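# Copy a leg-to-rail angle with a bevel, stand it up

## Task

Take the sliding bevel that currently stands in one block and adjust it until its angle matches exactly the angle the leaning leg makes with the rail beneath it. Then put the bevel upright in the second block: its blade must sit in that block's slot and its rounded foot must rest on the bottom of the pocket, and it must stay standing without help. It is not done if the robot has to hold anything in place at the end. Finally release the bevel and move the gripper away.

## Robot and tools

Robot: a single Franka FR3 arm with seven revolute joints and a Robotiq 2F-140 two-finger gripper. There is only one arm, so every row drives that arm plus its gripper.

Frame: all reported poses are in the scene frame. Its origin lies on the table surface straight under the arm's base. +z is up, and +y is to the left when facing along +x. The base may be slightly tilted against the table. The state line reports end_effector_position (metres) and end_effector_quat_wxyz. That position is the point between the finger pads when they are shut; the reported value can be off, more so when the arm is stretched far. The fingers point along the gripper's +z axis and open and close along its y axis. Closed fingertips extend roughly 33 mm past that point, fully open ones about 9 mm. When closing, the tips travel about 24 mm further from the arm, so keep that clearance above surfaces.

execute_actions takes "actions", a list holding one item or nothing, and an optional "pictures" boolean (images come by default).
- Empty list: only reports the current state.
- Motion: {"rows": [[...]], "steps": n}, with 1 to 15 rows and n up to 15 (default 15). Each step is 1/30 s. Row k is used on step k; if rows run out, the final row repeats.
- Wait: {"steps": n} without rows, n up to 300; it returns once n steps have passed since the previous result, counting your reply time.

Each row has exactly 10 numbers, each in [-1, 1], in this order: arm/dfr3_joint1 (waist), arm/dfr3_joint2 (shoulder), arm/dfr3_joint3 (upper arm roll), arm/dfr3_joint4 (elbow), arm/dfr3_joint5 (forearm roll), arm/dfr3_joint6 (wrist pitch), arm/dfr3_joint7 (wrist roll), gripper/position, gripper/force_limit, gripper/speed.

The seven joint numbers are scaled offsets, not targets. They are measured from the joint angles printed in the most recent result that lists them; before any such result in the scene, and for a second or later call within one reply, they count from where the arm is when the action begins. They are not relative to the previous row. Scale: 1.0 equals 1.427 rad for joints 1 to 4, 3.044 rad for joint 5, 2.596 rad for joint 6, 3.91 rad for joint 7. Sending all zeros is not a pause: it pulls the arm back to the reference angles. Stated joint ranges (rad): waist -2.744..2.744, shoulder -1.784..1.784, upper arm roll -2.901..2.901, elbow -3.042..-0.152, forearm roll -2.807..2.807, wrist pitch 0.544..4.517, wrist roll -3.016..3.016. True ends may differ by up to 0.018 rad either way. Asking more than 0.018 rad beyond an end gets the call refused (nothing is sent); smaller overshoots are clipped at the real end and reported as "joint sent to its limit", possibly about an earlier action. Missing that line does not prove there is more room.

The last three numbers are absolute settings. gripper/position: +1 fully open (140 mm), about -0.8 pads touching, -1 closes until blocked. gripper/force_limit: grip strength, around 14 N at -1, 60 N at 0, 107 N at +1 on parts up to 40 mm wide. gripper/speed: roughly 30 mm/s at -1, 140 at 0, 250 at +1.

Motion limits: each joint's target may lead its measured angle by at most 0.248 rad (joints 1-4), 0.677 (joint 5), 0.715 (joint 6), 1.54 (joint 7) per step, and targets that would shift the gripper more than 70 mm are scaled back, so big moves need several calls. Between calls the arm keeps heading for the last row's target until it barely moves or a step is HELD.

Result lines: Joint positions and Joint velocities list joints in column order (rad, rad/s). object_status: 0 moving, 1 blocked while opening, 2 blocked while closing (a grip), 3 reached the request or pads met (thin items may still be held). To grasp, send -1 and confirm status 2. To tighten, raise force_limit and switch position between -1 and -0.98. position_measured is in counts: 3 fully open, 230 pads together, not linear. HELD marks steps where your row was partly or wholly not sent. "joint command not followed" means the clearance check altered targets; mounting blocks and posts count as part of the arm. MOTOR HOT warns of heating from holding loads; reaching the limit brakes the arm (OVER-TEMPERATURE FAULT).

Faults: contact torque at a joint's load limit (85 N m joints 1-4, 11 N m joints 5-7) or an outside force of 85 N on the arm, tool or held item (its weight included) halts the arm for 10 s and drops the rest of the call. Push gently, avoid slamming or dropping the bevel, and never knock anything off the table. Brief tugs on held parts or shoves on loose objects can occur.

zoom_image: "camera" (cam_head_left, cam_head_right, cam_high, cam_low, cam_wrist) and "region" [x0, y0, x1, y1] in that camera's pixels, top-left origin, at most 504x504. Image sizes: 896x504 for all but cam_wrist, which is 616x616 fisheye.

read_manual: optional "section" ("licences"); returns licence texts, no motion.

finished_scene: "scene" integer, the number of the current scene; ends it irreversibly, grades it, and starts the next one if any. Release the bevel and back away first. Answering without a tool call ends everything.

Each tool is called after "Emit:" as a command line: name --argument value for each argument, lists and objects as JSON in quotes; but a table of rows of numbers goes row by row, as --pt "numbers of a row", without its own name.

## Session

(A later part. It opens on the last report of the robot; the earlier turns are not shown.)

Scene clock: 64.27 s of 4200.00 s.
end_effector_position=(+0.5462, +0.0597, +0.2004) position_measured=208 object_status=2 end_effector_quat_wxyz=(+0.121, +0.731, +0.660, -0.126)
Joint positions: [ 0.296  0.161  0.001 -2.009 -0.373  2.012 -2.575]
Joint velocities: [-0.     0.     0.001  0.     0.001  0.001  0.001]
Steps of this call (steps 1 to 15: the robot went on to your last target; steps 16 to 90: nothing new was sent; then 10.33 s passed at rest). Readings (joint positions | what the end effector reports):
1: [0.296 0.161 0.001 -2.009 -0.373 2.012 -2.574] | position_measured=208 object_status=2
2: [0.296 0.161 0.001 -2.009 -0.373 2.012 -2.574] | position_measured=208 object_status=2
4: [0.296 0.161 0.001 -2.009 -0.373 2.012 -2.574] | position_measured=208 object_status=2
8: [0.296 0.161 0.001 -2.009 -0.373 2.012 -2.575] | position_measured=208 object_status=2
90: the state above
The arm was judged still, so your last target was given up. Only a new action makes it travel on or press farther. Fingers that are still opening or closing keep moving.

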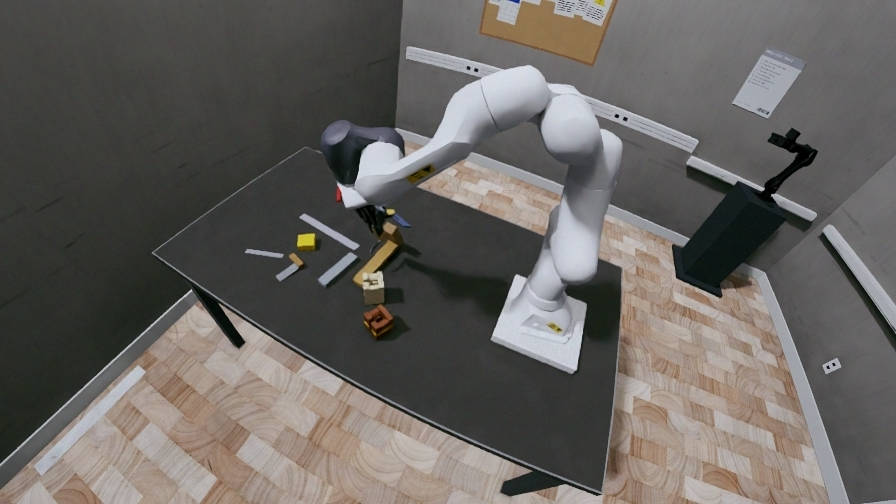

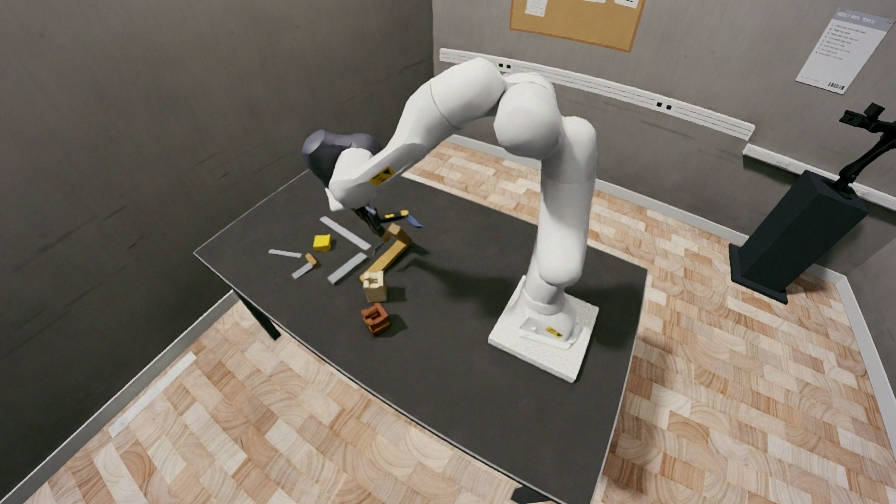

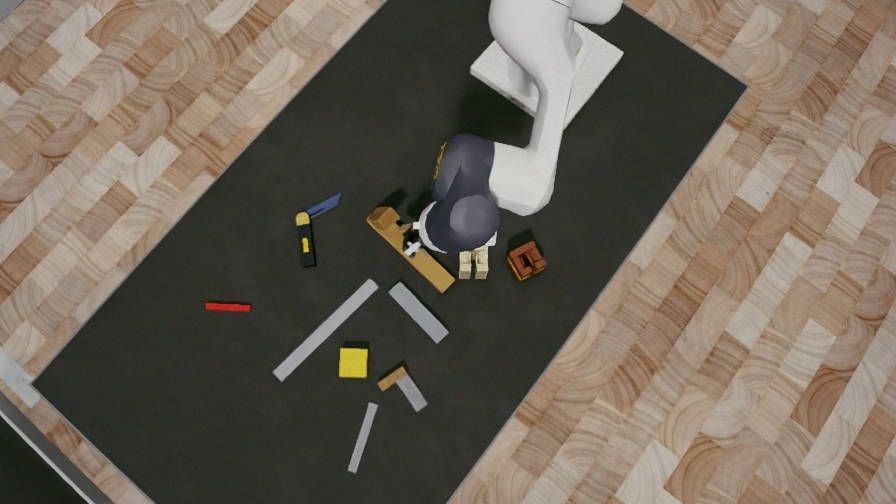

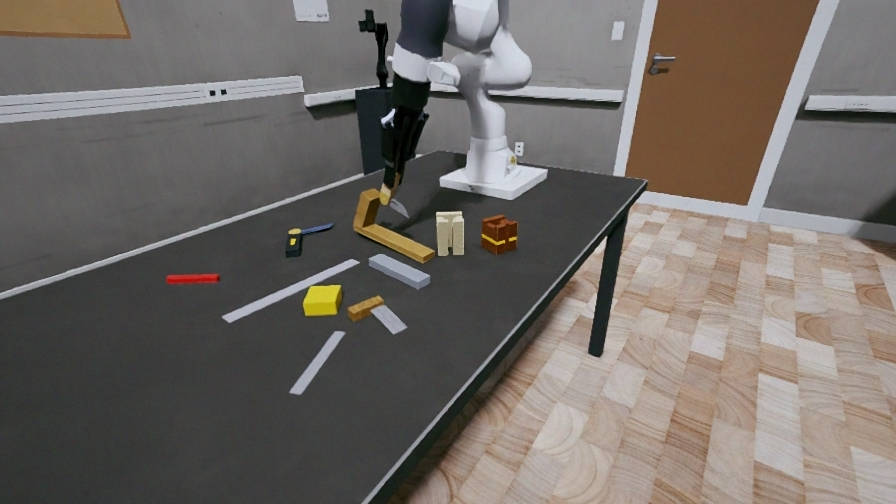

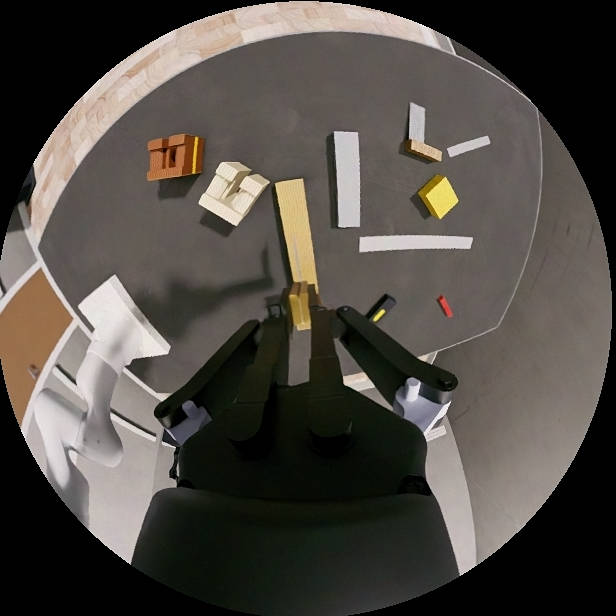

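Emit:
execute_actions --actions '[{"rows":[[-0.005,0.005,0,-0.005,-0.003,0.012,-0.004,-1,0.5,-0.3],[-0.01,0.01,0,-0.01,-0.005,0.02,-0.008,-1,0.5,-0.3],[-0.015,0.014,0,-0.016,-0.007,0.027,-0.012,-1,0.5,-0.3],[-0.02,0.019,0,-0.021,-0.009,0.033,-0.012,-1,0.5,-0.3],[-0.025,0.024,0,-0.026,-0.01,0.039,-0.012,-1,0.5,-0.3],[-0.03,0.029,0,-0.031,-0.012,0.045,-0.012,-1,0.5,-0.3],[-0.035,0.033,0,-0.036,-0.013,0.051,-0.012,-1,0.5,-0.3],[-0.04,0.038,0,-0.042,-0.014,0.057,-0.012,-1,0.5,-0.3],[-0.044,0.043,0,-0.047,-0.015,0.062,-0.012,-1,0.5,-0.3],[-0.048,0.048,0,-0.052,-0.015,0.062,-0.012,-1,0.5,-0.3]]}]' --pictures false

Emit:
execute_actions --actions '[{"steps":25}]'

Emit:
zoom_image --camera "cam_low" --region '[330,150,460,270]'

Emit:
zoom_image --camera "cam_wrist" --region '[210,150,400,350]'

Scene clock: 79.30 s of 4200.00 s.
end_effector_position=(+0.5442, +0.0250, +0.1379) position_measured=208 object_status=2 end_effector_quat_wxyz=(+0.113, +0.719, +0.672, -0.136)
Joint positions: [ 0.229  0.233 -0.    -2.082 -0.413  2.148 -2.608]
Joint velocities: [-0.009  0.01  -0.002 -0.016 -0.018  0.112 -0.029]
Steps of this call (steps 1 to 90: nothing new was sent; then 11.53 s passed at rest; steps 91 to 105: all 15 steps of this action). Readings (joint positions | what the end effector reports):
91: [0.296 0.162 0.001 -2.009 -0.374 2.016 -2.576] | position_measured=208 object_status=2
92: [0.293 0.163 0.001 -2.011 -0.376 2.024 -2.579] | position_measured=208 object_status=2
94: [0.284 0.171 0.002 -2.021 -0.384 2.045 -2.586] | position_measured=208 object_status=2
98: [0.257 0.198 0.002 -2.049 -0.400 2.095 -2.597] | position_measured=208 object_status=2
105: the state above

Scene clock: 80.13 s of 4200.00 s.
end_effector_position=(+0.5505, +0.0280, +0.1391) position_measured=208 object_status=2 end_effector_quat_wxyz=(+0.117, +0.715, +0.677, -0.127)
Joint positions: [ 0.229  0.232 -0.    -2.082 -0.416  2.169 -2.616]
Joint velocities: [ 0.001 -0.     0.001  0.001  0.     0.001 -0.001]
Steps of this call (steps 1 to 25: the robot went on to your last target). Readings (joint positions | what the end effector reports):
1: [0.229 0.233 -0.000 -2.082 -0.414 2.152 -2.609] | position_measured=208 object_status=2
2: [0.229 0.233 -0.000 -2.082 -0.414 2.155 -2.609] | position_measured=208 object_status=2
4: [0.229 0.232 -0.000 -2.082 -0.415 2.160 -2.611] | position_measured=208 object_status=2
8: [0.229 0.232 -0.000 -2.082 -0.415 2.165 -2.613] | position_measured=208 object_status=2
25: the state above

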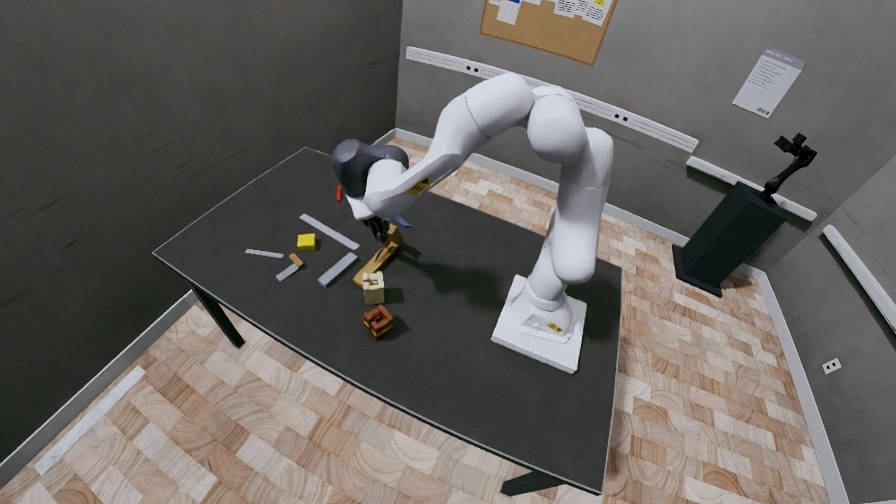

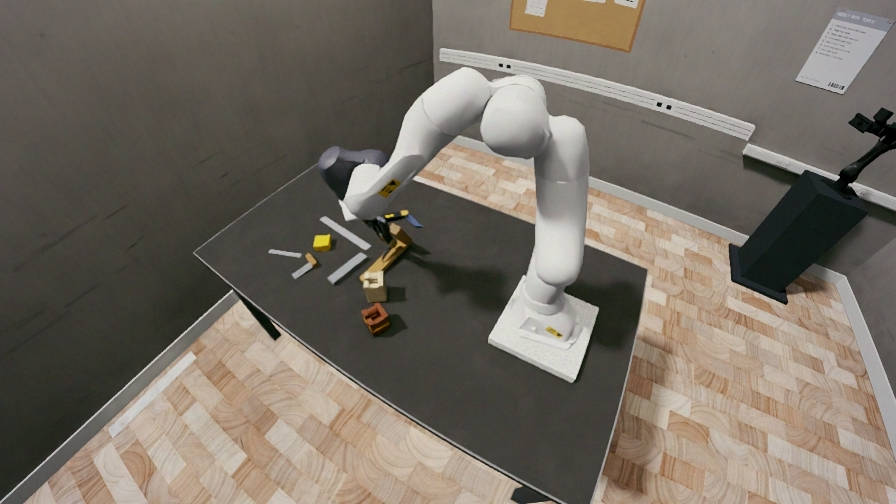

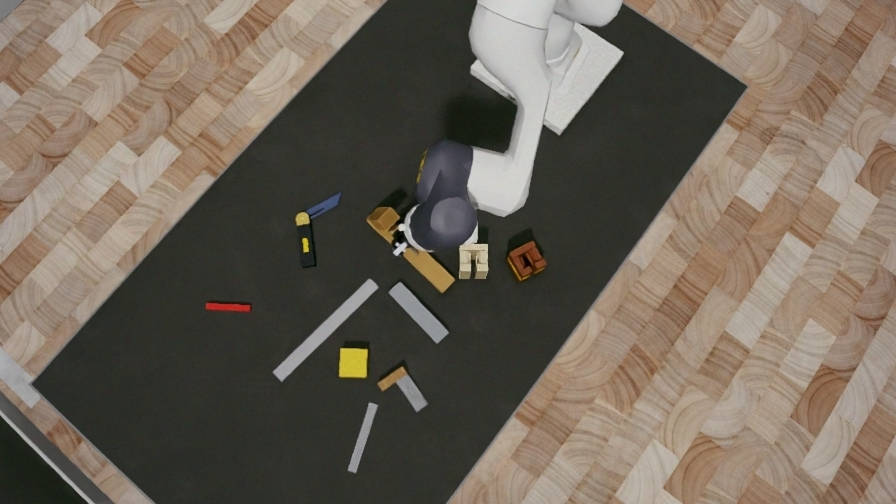

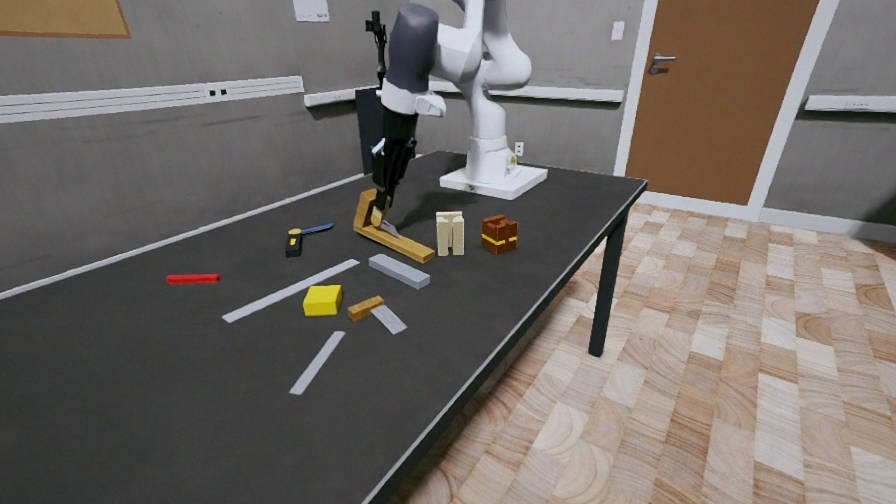

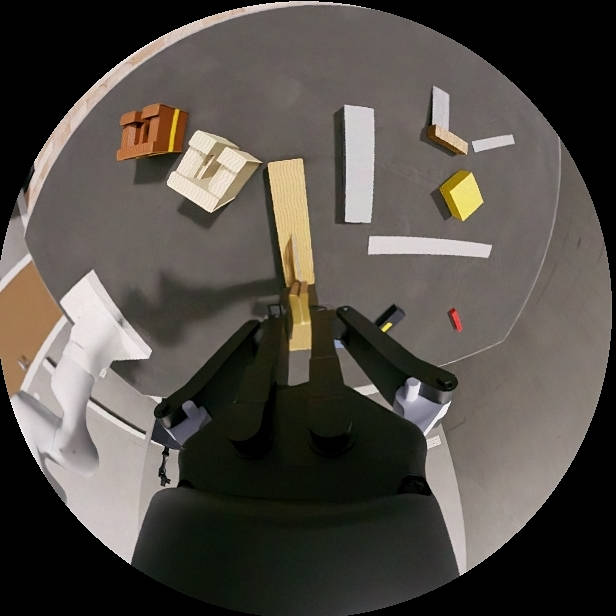

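Region (330, 150, 460, 270) of cam_low's 896x504 image, scaled by 3.877, with more detail than that image has; it fills the top 465 rows of this view, and the rest is white.

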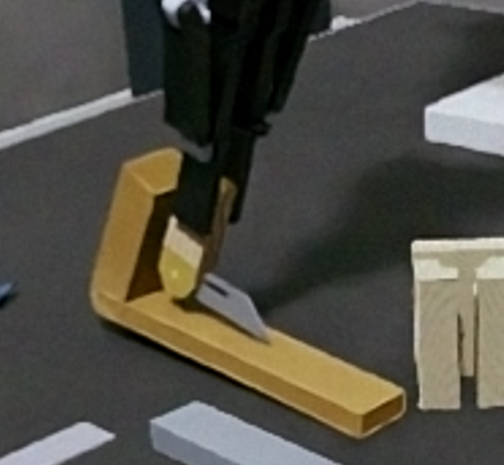

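Region (210, 150, 400, 350) of cam_wrist's 616x616 image, scaled by 2.520, with more detail than that image has; it fills the left 479 columns of this view, and the rest is white.

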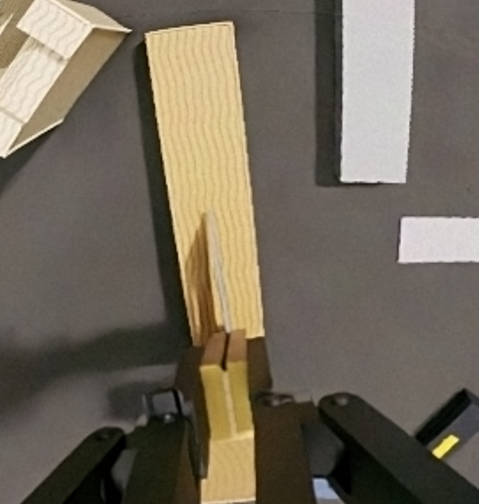

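Emit:
execute_actions --actions '[{"rows":[[-0.005,0,0,-0.001,0,0.003,-0.003,-1,0.5,-0.3],[-0.01,0.001,0,-0.002,0,0.006,-0.006,-1,0.5,-0.3],[-0.015,0.001,0,-0.004,0,0.008,-0.008,-1,0.5,-0.3],[-0.02,0.002,0,-0.006,0,0.008,-0.008,-1,0.5,-0.3],[-0.025,0.002,0,-0.007,0,0.008,-0.008,-1,0.5,-0.3],[-0.03,0.002,0,-0.007,0,0.008,-0.008,-1,0.5,-0.3]]}]' --pictures false

Emit:
execute_actions --actions '[{"rows":[[-0.004,0,0,0,0,0.002,-0.003,-1,0.5,-0.3],[-0.008,0,0,0,0,0.002,-0.003,-1,0.5,-0.3],[-0.012,0,0,0,0,0.002,-0.003,-1,0.5,-0.3]]}]'

Emit:
zoom_image --camera "cam_low" --region '[330,150,460,270]'

Scene clock: 85.77 s of 4200.00 s.
end_effector_position=(+0.5524, +0.0157, +0.1349) position_measured=208 object_status=2 end_effector_quat_wxyz=(+0.112, +0.718, +0.675, -0.123)
Joint positions: [ 0.195  0.234  0.005 -2.09  -0.412  2.19  -2.635]
Joint velocities: [-0.003 -0.     0.001 -0.002 -0.     0.006 -0.017]
Steps of this call (steps 1 to 15: the robot went on to your last target; steps 16 to 90: nothing new was sent; then 2.13 s passed at rest; steps 91 to 105: all 15 steps of this action). Readings (joint positions | what the end effector reports):
91: [0.228 0.232 -0.000 -2.082 -0.416 2.170 -2.617] | position_measured=208 object_status=2
92: [0.226 0.232 0.000 -2.082 -0.416 2.171 -2.619] | position_measured=208 object_status=2
94: [0.217 0.232 0.001 -2.084 -0.416 2.176 -2.623] | position_measured=208 object_status=2
98: [0.199 0.234 0.003 -2.089 -0.412 2.186 -2.629] | position_measured=208 object_status=2
105: the state above

Scene clock: 86.27 s of 4200.00 s.
end_effector_position=(+0.5533, +0.0153, +0.1345) position_measured=208 object_status=2 end_effector_quat_wxyz=(+0.111, +0.719, +0.675, -0.121)
Joint positions: [ 0.187  0.235  0.01  -2.09  -0.409  2.195 -2.639]
Joint velocities: [-0.     0.    -0.     0.001 -0.     0.001 -0.003]
Steps of this call (steps 1 to 15: all 15 steps of this action). Readings (joint positions | what the end effector reports):
1: [0.195 0.234 0.005 -2.090 -0.412 2.190 -2.636] | position_measured=208 object_status=2
2: [0.194 0.234 0.006 -2.090 -0.412 2.191 -2.636] | position_measured=208 object_status=2
4: [0.190 0.234 0.008 -2.090 -0.410 2.192 -2.637] | position_measured=208 object_status=2
8: [0.188 0.235 0.009 -2.090 -0.409 2.194 -2.638] | position_measured=208 object_status=2
15: the state above

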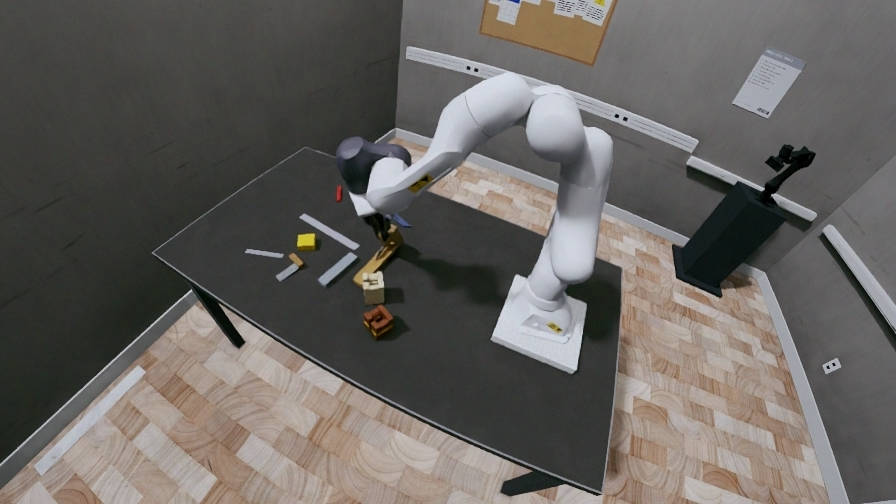

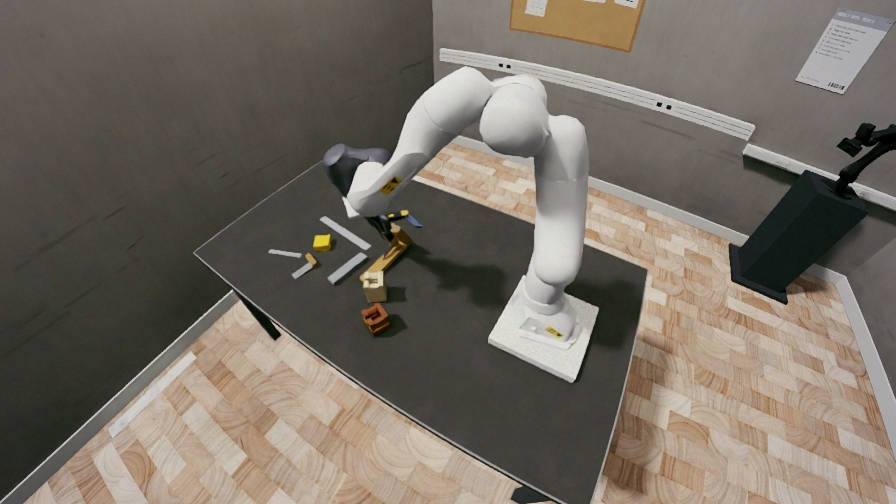

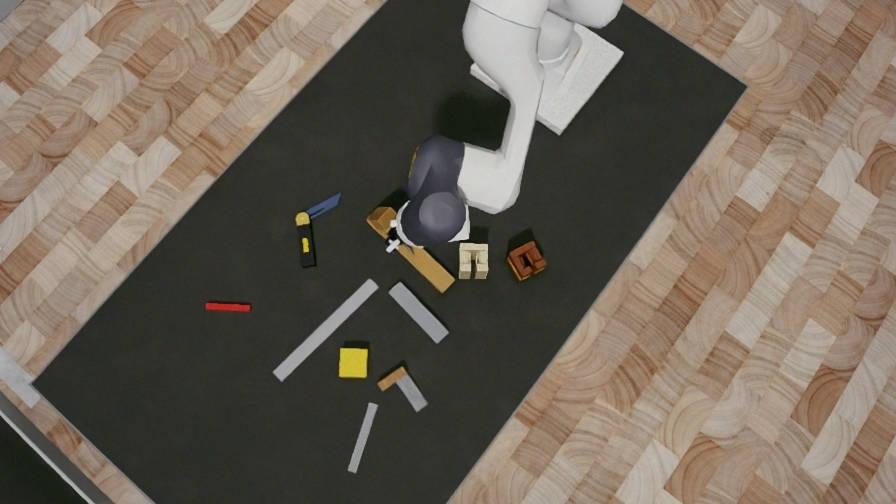

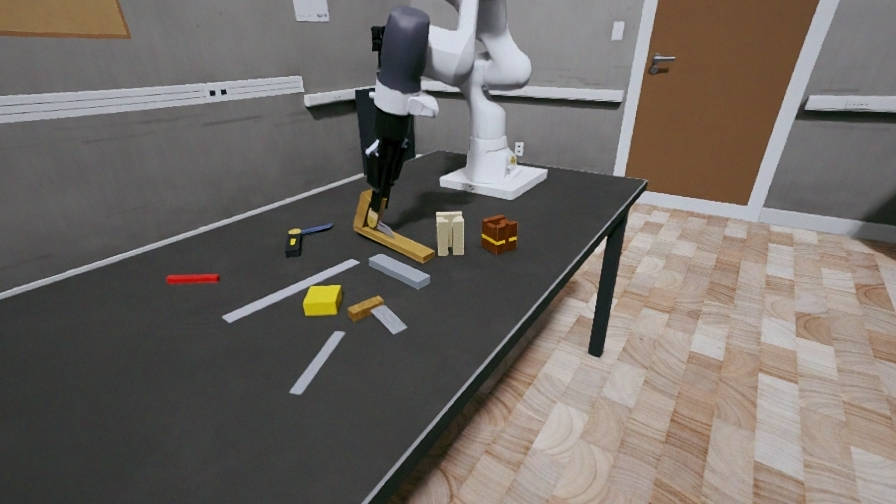

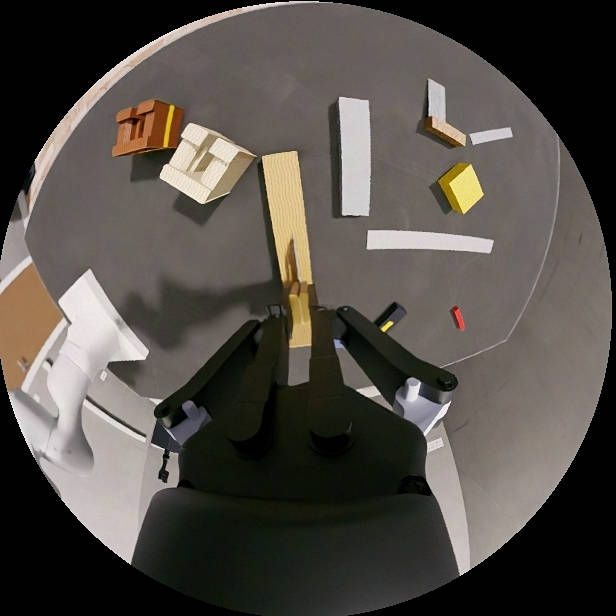

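Region (330, 150, 460, 270) of cam_low's 896x504 image, scaled by 3.877, with more detail than that image has; it fills the top 465 rows of this view, and the rest is white.

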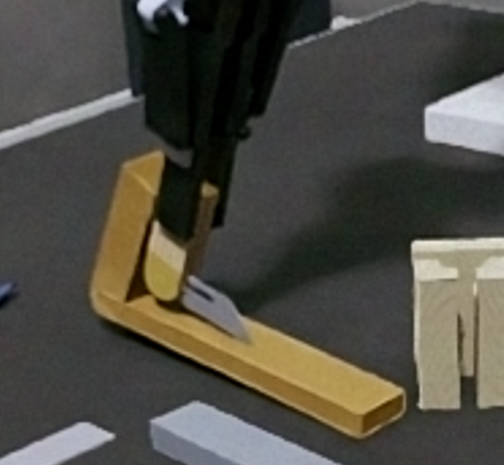

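Emit:
execute_actions --actions '[{"rows":[[0.002,0,-0.005,0,-0.007,0,0.004,-1,0.5,-0.3]]}]' --pictures false

Emit:
execute_actions --actions '[{"rows":[[0.002,0,-0.005,0,-0.007,0,0.004,-1,0.5,-0.3]]}]' --pictures false

Emit:
execute_actions --actions '[{"rows":[[0.002,0,-0.005,0,-0.007,0,0.004,-1,0.5,-0.3]]}]' --pictures false

Emit:
execute_actions --actions '[{"rows":[[0.002,0,-0.005,0,-0.007,0,0.004,-1,0.5,-0.3]]}]' --pictures false

Emit:
execute_actions --actions '[{"rows":[[0.002,0,-0.005,0,-0.007,0,0.004,-1,0.5,-0.3]]}]' --pictures false

Emit:
execute_actions --actions '[{"rows":[[0.002,0,-0.005,0,-0.007,0,0.004,-1,0.5,-0.3]]}]'

Emit:
zoom_image --camera "cam_low" --region '[340,170,420,250]'

Scene clock: 95.50 s of 4200.00 s.
end_effector_position=(+0.5543, +0.0156, +0.1349) position_measured=208 object_status=2 end_effector_quat_wxyz=(+0.116, +0.717, +0.677, -0.123)
Joint positions: [ 0.193  0.236  0.009 -2.09  -0.422  2.195 -2.63 ]
Joint velocities: [ 0.001  0.     0.001 -0.001 -0.002  0.001  0.008]
Steps of this call (steps 1 to 15: the robot went on to your last target; steps 16 to 90: nothing new was sent; then 5.73 s passed at rest; steps 91 to 105: all 15 steps of this action). Readings (joint positions | what the end effector reports):
91: [0.188 0.235 0.010 -2.090 -0.411 2.195 -2.638] | position_measured=208 object_status=2
92: [0.189 0.235 0.009 -2.090 -0.414 2.195 -2.637] | position_measured=208 object_status=2
94: [0.191 0.235 0.009 -2.090 -0.418 2.195 -2.636] | position_measured=208 object_status=2
98: [0.192 0.236 0.009 -2.090 -0.421 2.195 -2.633] | position_measured=208 object_status=2
105: the state above

Scene clock: 96.00 s of 4200.00 s.
end_effector_position=(+0.5552, +0.0159, +0.1352) position_measured=208 object_status=2 end_effector_quat_wxyz=(+0.122, +0.714, +0.678, -0.124)
Joint positions: [ 0.198  0.236  0.008 -2.09  -0.436  2.195 -2.622]
Joint velocities: [ 0.001 -0.001 -0.001 -0.    -0.003  0.     0.006]
Steps of this call (steps 1 to 15: all 15 steps of this action). Readings (joint positions | what the end effector reports):
1: [0.194 0.236 0.009 -2.090 -0.424 2.195 -2.629] | position_measured=208 object_status=2
2: [0.195 0.236 0.009 -2.090 -0.428 2.195 -2.628] | position_measured=208 object_status=2
4: [0.197 0.236 0.008 -2.090 -0.432 2.195 -2.627] | position_measured=208 object_status=2
8: [0.198 0.236 0.008 -2.090 -0.435 2.195 -2.624] | position_measured=208 object_status=2
15: the state above

Scene clock: 96.50 s of 4200.00 s.
end_effector_position=(+0.5562, +0.0162, +0.1356) position_measured=208 object_status=2 end_effector_quat_wxyz=(+0.127, +0.712, +0.679, -0.126)
Joint positions: [ 0.204  0.237  0.008 -2.09  -0.449  2.195 -2.613]
Joint velocities: [ 0.     0.001 -0.001 -0.001 -0.002 -0.     0.007]
Steps of this call (steps 1 to 15: all 15 steps of this action). Readings (joint positions | what the end effector reports):
1: [0.199 0.237 0.008 -2.090 -0.438 2.195 -2.621] | position_measured=208 object_status=2
2: [0.201 0.237 0.008 -2.090 -0.441 2.195 -2.620] | position_measured=208 object_status=2
4: [0.202 0.237 0.008 -2.090 -0.445 2.195 -2.618] | position_measured=208 object_status=2
8: [0.203 0.237 0.008 -2.090 -0.448 2.195 -2.615] | position_measured=208 object_status=2
15: the state above

Scene clock: 97.00 s of 4200.00 s.
end_effector_position=(+0.5572, +0.0165, +0.1360) position_measured=208 object_status=2 end_effector_quat_wxyz=(+0.132, +0.709, +0.680, -0.127)
Joint positions: [ 0.209  0.238  0.007 -2.09  -0.463  2.195 -2.604]
Joint velocities: [-0.    -0.     0.001  0.    -0.001  0.     0.008]
Steps of this call (steps 1 to 15: all 15 steps of this action). Readings (joint positions | what the end effector reports):
1: [0.205 0.238 0.007 -2.090 -0.452 2.195 -2.612] | position_measured=208 object_status=2
2: [0.206 0.238 0.007 -2.090 -0.455 2.195 -2.611] | position_measured=208 object_status=2
4: [0.208 0.238 0.007 -2.090 -0.459 2.195 -2.609] | position_measured=208 object_status=2
8: [0.209 0.238 0.007 -2.090 -0.462 2.195 -2.606] | position_measured=208 object_status=2
15: the state above

Scene clock: 97.50 s of 4200.00 s.
end_effector_position=(+0.5583, +0.0168, +0.1363) position_measured=208 object_status=2 end_effector_quat_wxyz=(+0.138, +0.707, +0.682, -0.129)
Joint positions: [ 0.215  0.239  0.006 -2.09  -0.477  2.195 -2.595]
Joint velocities: [ 0.001  0.001 -0.    -0.001 -0.001  0.     0.006]
Steps of this call (steps 1 to 15: all 15 steps of this action). Readings (joint positions | what the end effector reports):
1: [0.210 0.239 0.007 -2.090 -0.465 2.195 -2.603] | position_measured=208 object_status=2
2: [0.212 0.239 0.007 -2.090 -0.469 2.195 -2.602] | position_measured=208 object_status=2
4: [0.213 0.239 0.006 -2.090 -0.473 2.195 -2.600] | position_measured=208 object_status=2
8: [0.214 0.239 0.006 -2.090 -0.476 2.195 -2.598] | position_measured=208 object_status=2
15: the state above

Scene clock: 98.00 s of 4200.00 s.
end_effector_position=(+0.5593, +0.0171, +0.1367) position_measured=208 object_status=2 end_effector_quat_wxyz=(+0.143, +0.705, +0.683, -0.130)
Joint positions: [ 0.22   0.241  0.006 -2.09  -0.49   2.195 -2.586]
Joint velocities: [ 0.001  0.002 -0.     0.    -0.001 -0.     0.008]
Steps of this call (steps 1 to 15: all 15 steps of this action). Readings (joint positions | what the end effector reports):
1: [0.216 0.240 0.006 -2.090 -0.479 2.195 -2.594] | position_measured=208 object_status=2
2: [0.217 0.240 0.006 -2.090 -0.482 2.195 -2.593] | position_measured=208 object_status=2
4: [0.219 0.240 0.006 -2.090 -0.486 2.195 -2.591] | position_measured=208 object_status=2
8: [0.220 0.240 0.006 -2.090 -0.489 2.195 -2.589] | position_measured=208 object_status=2
15: the state above

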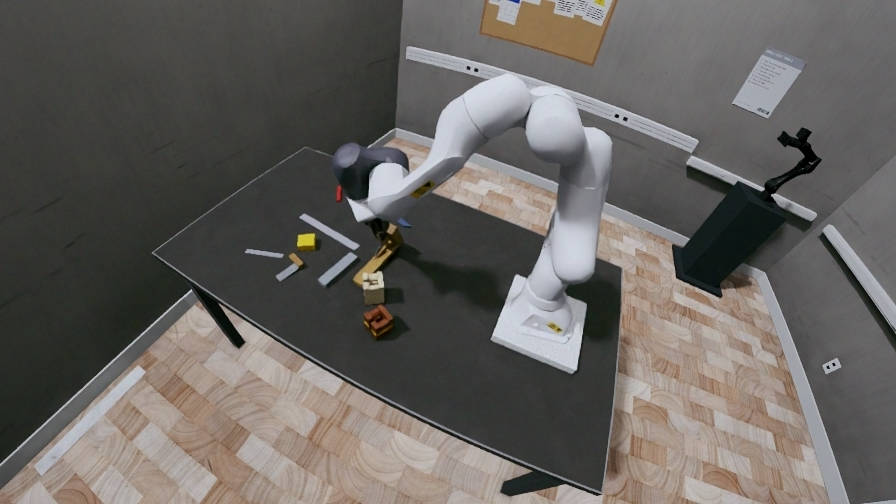

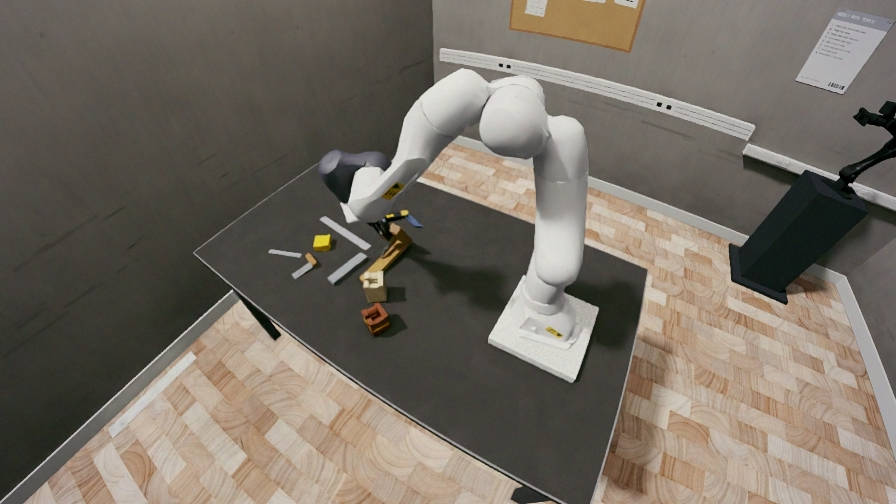

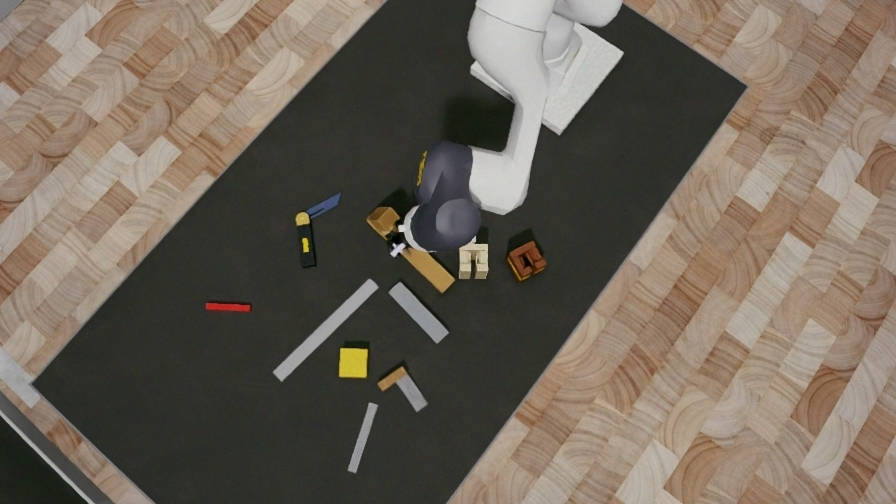

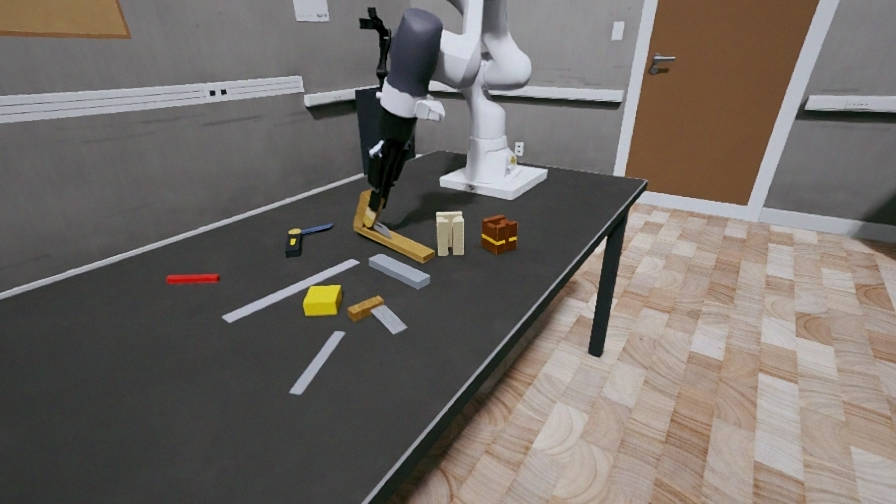

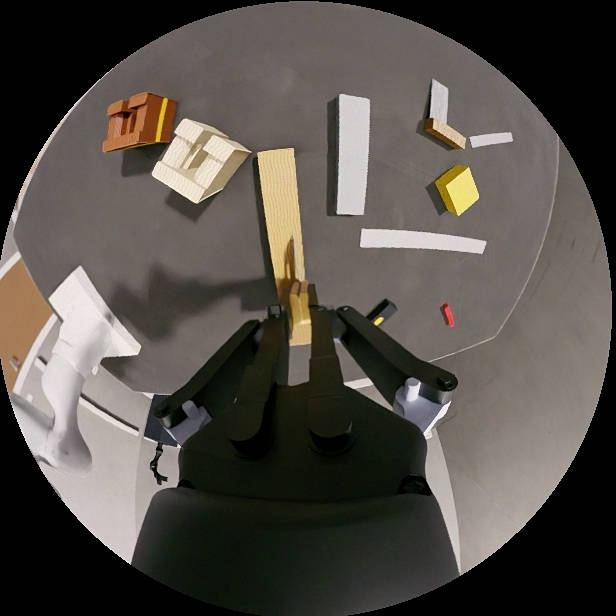

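Region (340, 170, 420, 250) of cam_low's 896x504 image, scaled by 6.300, with more detail than that image has.

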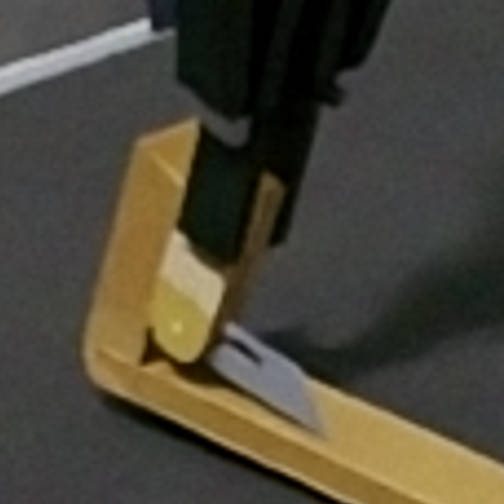

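Emit:
execute_actions --actions '[{"rows":[[0.003,-0.002,-0.003,0,-0.002,-0.018,0.004,-1,0.5,-0.3]]}]' --pictures false

Emit:
execute_actions --actions '[{"rows":[[0.002,0,-0.005,0,-0.007,-0.004,0.004,-1,0.5,-0.3]]}]' --pictures false

Emit:
execute_actions --actions '[{"rows":[[0.002,0,-0.005,0,-0.007,-0.004,0.004,-1,0.5,-0.3]]}]' --pictures false

Emit:
execute_actions --actions '[{"rows":[[0.002,0,-0.005,0,-0.007,-0.004,0.004,-1,0.5,-0.3]]}]' --pictures false

Emit:
execute_actions --actions '[{"rows":[[0.002,0,-0.005,0,-0.007,-0.004,0.004,-1,0.5,-0.3]]}]' --pictures false

Emit:
execute_actions --actions '[{"rows":[[0.002,0,-0.005,0,-0.007,-0.004,0.004,-1,0.5,-0.3]]}]'

Emit:
zoom_image --camera "cam_low" --region '[340,170,420,250]'

Scene clock: 107.83 s of 4200.00 s.
end_effector_position=(+0.5534, +0.0182, +0.1371) position_measured=208 object_status=2 end_effector_quat_wxyz=(+0.142, +0.705, +0.681, -0.139)
Joint positions: [ 0.229  0.239  0.006 -2.09  -0.491  2.172 -2.577]
Joint velocities: [-0.     0.001  0.001 -0.001 -0.    -0.003  0.006]
Steps of this call (steps 1 to 15: the robot went on to your last target; steps 16 to 90: nothing new was sent; then 6.33 s passed at rest; steps 91 to 105: all 15 steps of this action). Readings (joint positions | what the end effector reports):
91: [0.222 0.241 0.005 -2.090 -0.491 2.192 -2.584] | position_measured=208 object_status=2
92: [0.224 0.240 0.005 -2.090 -0.491 2.187 -2.583] | position_measured=208 object_status=2
94: [0.226 0.240 0.006 -2.090 -0.491 2.180 -2.582] | position_measured=208 object_status=2
98: [0.229 0.239 0.006 -2.090 -0.491 2.174 -2.579] | position_measured=208 object_status=2
105: the state above

Scene clock: 108.33 s of 4200.00 s.
end_effector_position=(+0.5538, +0.0187, +0.1373) position_measured=208 object_status=2 end_effector_quat_wxyz=(+0.147, +0.703, +0.681, -0.141)
Joint positions: [ 0.235  0.241  0.006 -2.09  -0.503  2.17  -2.569]
Joint velocities: [-0.001  0.002  0.001  0.001 -0.001  0.     0.008]
Steps of this call (steps 1 to 15: all 15 steps of this action). Readings (joint positions | what the end effector reports):
1: [0.230 0.240 0.006 -2.090 -0.493 2.172 -2.576] | position_measured=208 object_status=2
2: [0.232 0.240 0.006 -2.090 -0.496 2.171 -2.575] | position_measured=208 object_status=2
4: [0.234 0.240 0.006 -2.090 -0.500 2.170 -2.573] | position_measured=208 object_status=2
8: [0.235 0.241 0.006 -2.090 -0.502 2.170 -2.571] | position_measured=208 object_status=2
15: the state above

Scene clock: 108.83 s of 4200.00 s.
end_effector_position=(+0.5543, +0.0195, +0.1374) position_measured=208 object_status=2 end_effector_quat_wxyz=(+0.152, +0.700, +0.682, -0.143)
Joint positions: [ 0.241  0.242  0.005 -2.09  -0.515  2.168 -2.56 ]
Joint velocities: [ 0.001  0.     0.002 -0.    -0.002  0.001  0.008]
Steps of this call (steps 1 to 15: all 15 steps of this action). Readings (joint positions | what the end effector reports):
1: [0.236 0.241 0.005 -2.090 -0.505 2.170 -2.567] | position_measured=208 object_status=2
2: [0.238 0.241 0.005 -2.090 -0.508 2.169 -2.566] | position_measured=208 object_status=2
4: [0.240 0.242 0.005 -2.090 -0.512 2.169 -2.565] | position_measured=208 object_status=2
8: [0.241 0.242 0.005 -2.090 -0.514 2.168 -2.562] | position_measured=208 object_status=2
15: the state above

Scene clock: 109.33 s of 4200.00 s.
end_effector_position=(+0.5550, +0.0203, +0.1376) position_measured=208 object_status=2 end_effector_quat_wxyz=(+0.157, +0.698, +0.683, -0.145)
Joint positions: [ 0.247  0.243  0.005 -2.09  -0.527  2.167 -2.551]
Joint velocities: [ 0.001  0.    -0.001 -0.001  0.     0.001  0.007]
Steps of this call (steps 1 to 15: all 15 steps of this action). Readings (joint positions | what the end effector reports):
1: [0.242 0.242 0.005 -2.090 -0.517 2.168 -2.559] | position_measured=208 object_status=2
2: [0.244 0.243 0.005 -2.090 -0.520 2.168 -2.558] | position_measured=208 object_status=2
4: [0.246 0.243 0.005 -2.090 -0.524 2.167 -2.556] | position_measured=208 object_status=2
8: [0.247 0.243 0.005 -2.090 -0.527 2.167 -2.553] | position_measured=208 object_status=2
15: the state above

Scene clock: 109.83 s of 4200.00 s.
end_effector_position=(+0.5557, +0.0211, +0.1378) position_measured=208 object_status=2 end_effector_quat_wxyz=(+0.162, +0.696, +0.684, -0.146)
Joint positions: [ 0.253  0.245  0.005 -2.09  -0.54   2.166 -2.542]
Joint velocities: [-0.     0.001  0.     0.    -0.001 -0.001  0.007]
Steps of this call (steps 1 to 15: all 15 steps of this action). Readings (joint positions | what the end effector reports):
1: [0.248 0.244 0.005 -2.090 -0.529 2.167 -2.550] | position_measured=208 object_status=2
2: [0.250 0.244 0.005 -2.090 -0.532 2.167 -2.549] | position_measured=208 object_status=2
4: [0.251 0.244 0.005 -2.090 -0.536 2.166 -2.547] | position_measured=208 object_status=2
8: [0.253 0.245 0.005 -2.090 -0.539 2.166 -2.544] | position_measured=208 object_status=2
15: the state above

Scene clock: 110.33 s of 4200.00 s.
end_effector_position=(+0.5566, +0.0219, +0.1380) position_measured=208 object_status=2 end_effector_quat_wxyz=(+0.167, +0.693, +0.685, -0.148)
Joint positions: [ 0.259  0.246  0.004 -2.09  -0.552  2.165 -2.533]
Joint velocities: [-0.     0.    -0.001 -0.    -0.     0.     0.009]
Steps of this call (steps 1 to 15: all 15 steps of this action). Readings (joint positions | what the end effector reports):
1: [0.254 0.245 0.004 -2.090 -0.542 2.166 -2.541] | position_measured=208 object_status=2
2: [0.256 0.246 0.004 -2.090 -0.545 2.166 -2.540] | position_measured=208 object_status=2
4: [0.257 0.246 0.004 -2.090 -0.548 2.166 -2.538] | position_measured=208 object_status=2
8: [0.258 0.246 0.004 -2.090 -0.551 2.165 -2.535] | position_measured=208 object_status=2
15: the state above

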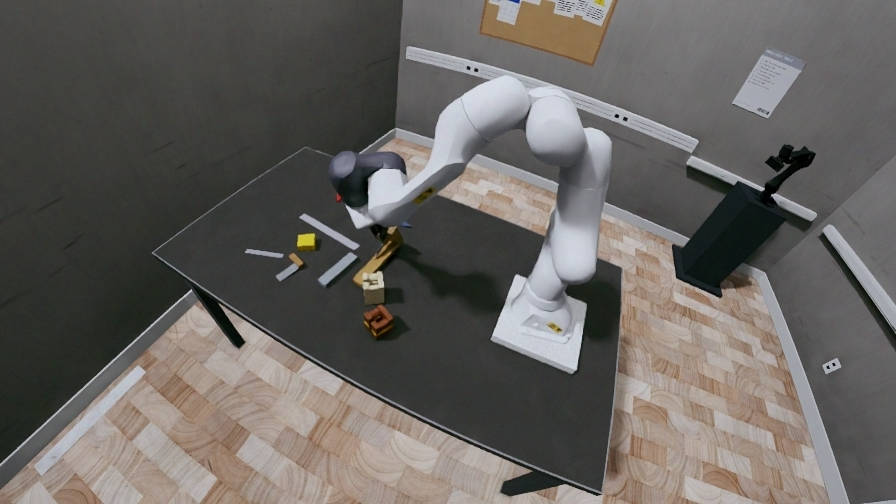

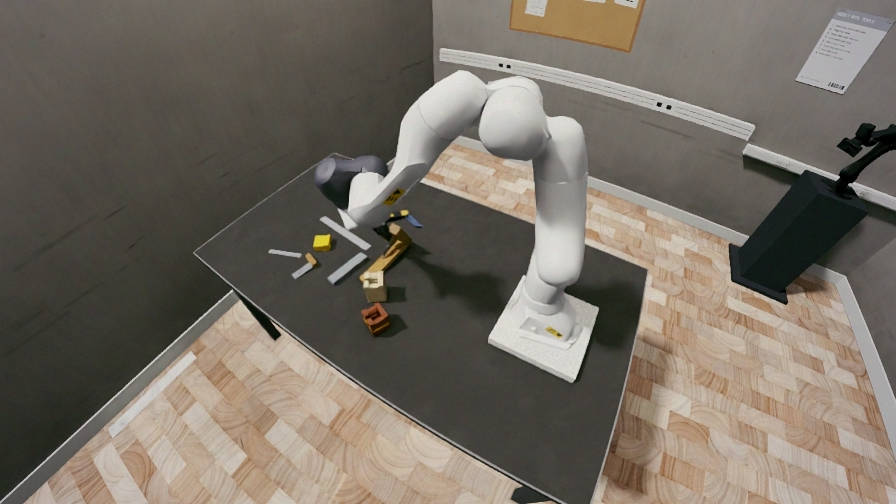

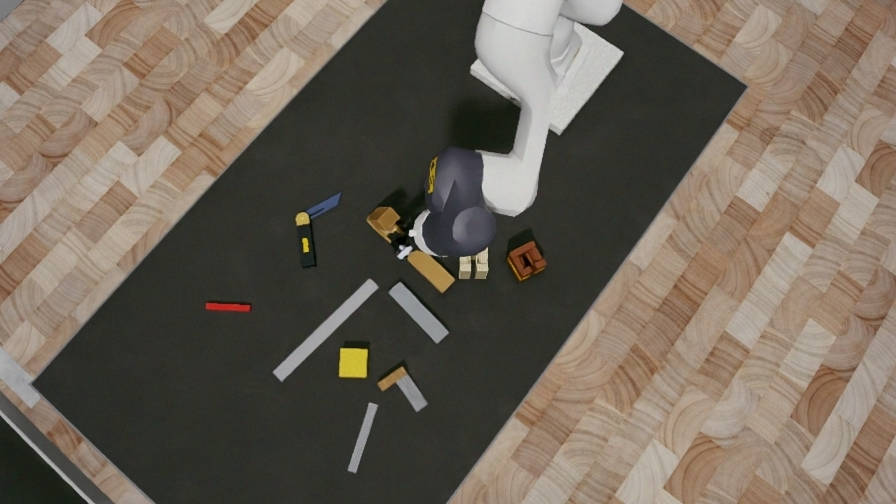

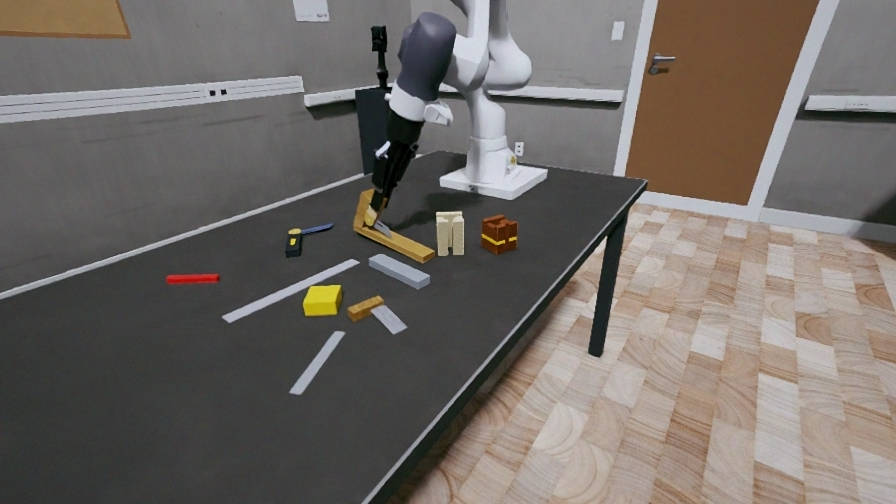

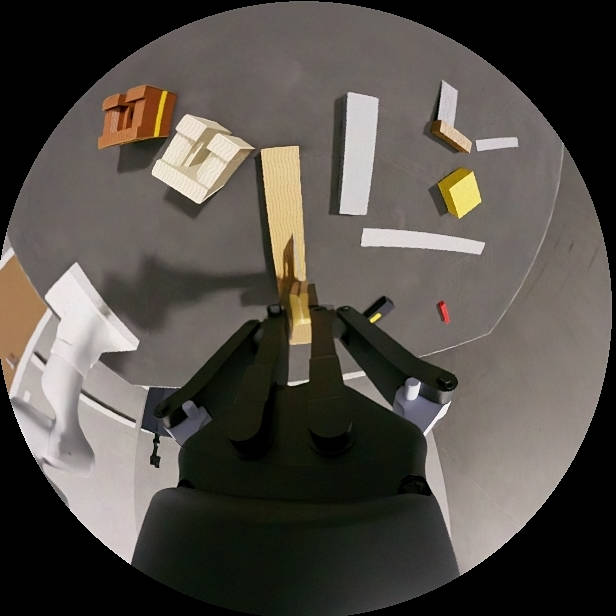

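Region (340, 170, 420, 250) of cam_low's 896x504 image, scaled by 6.300, with more detail than that image has.

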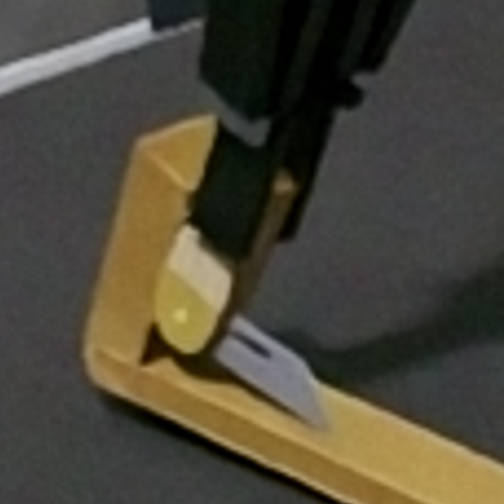

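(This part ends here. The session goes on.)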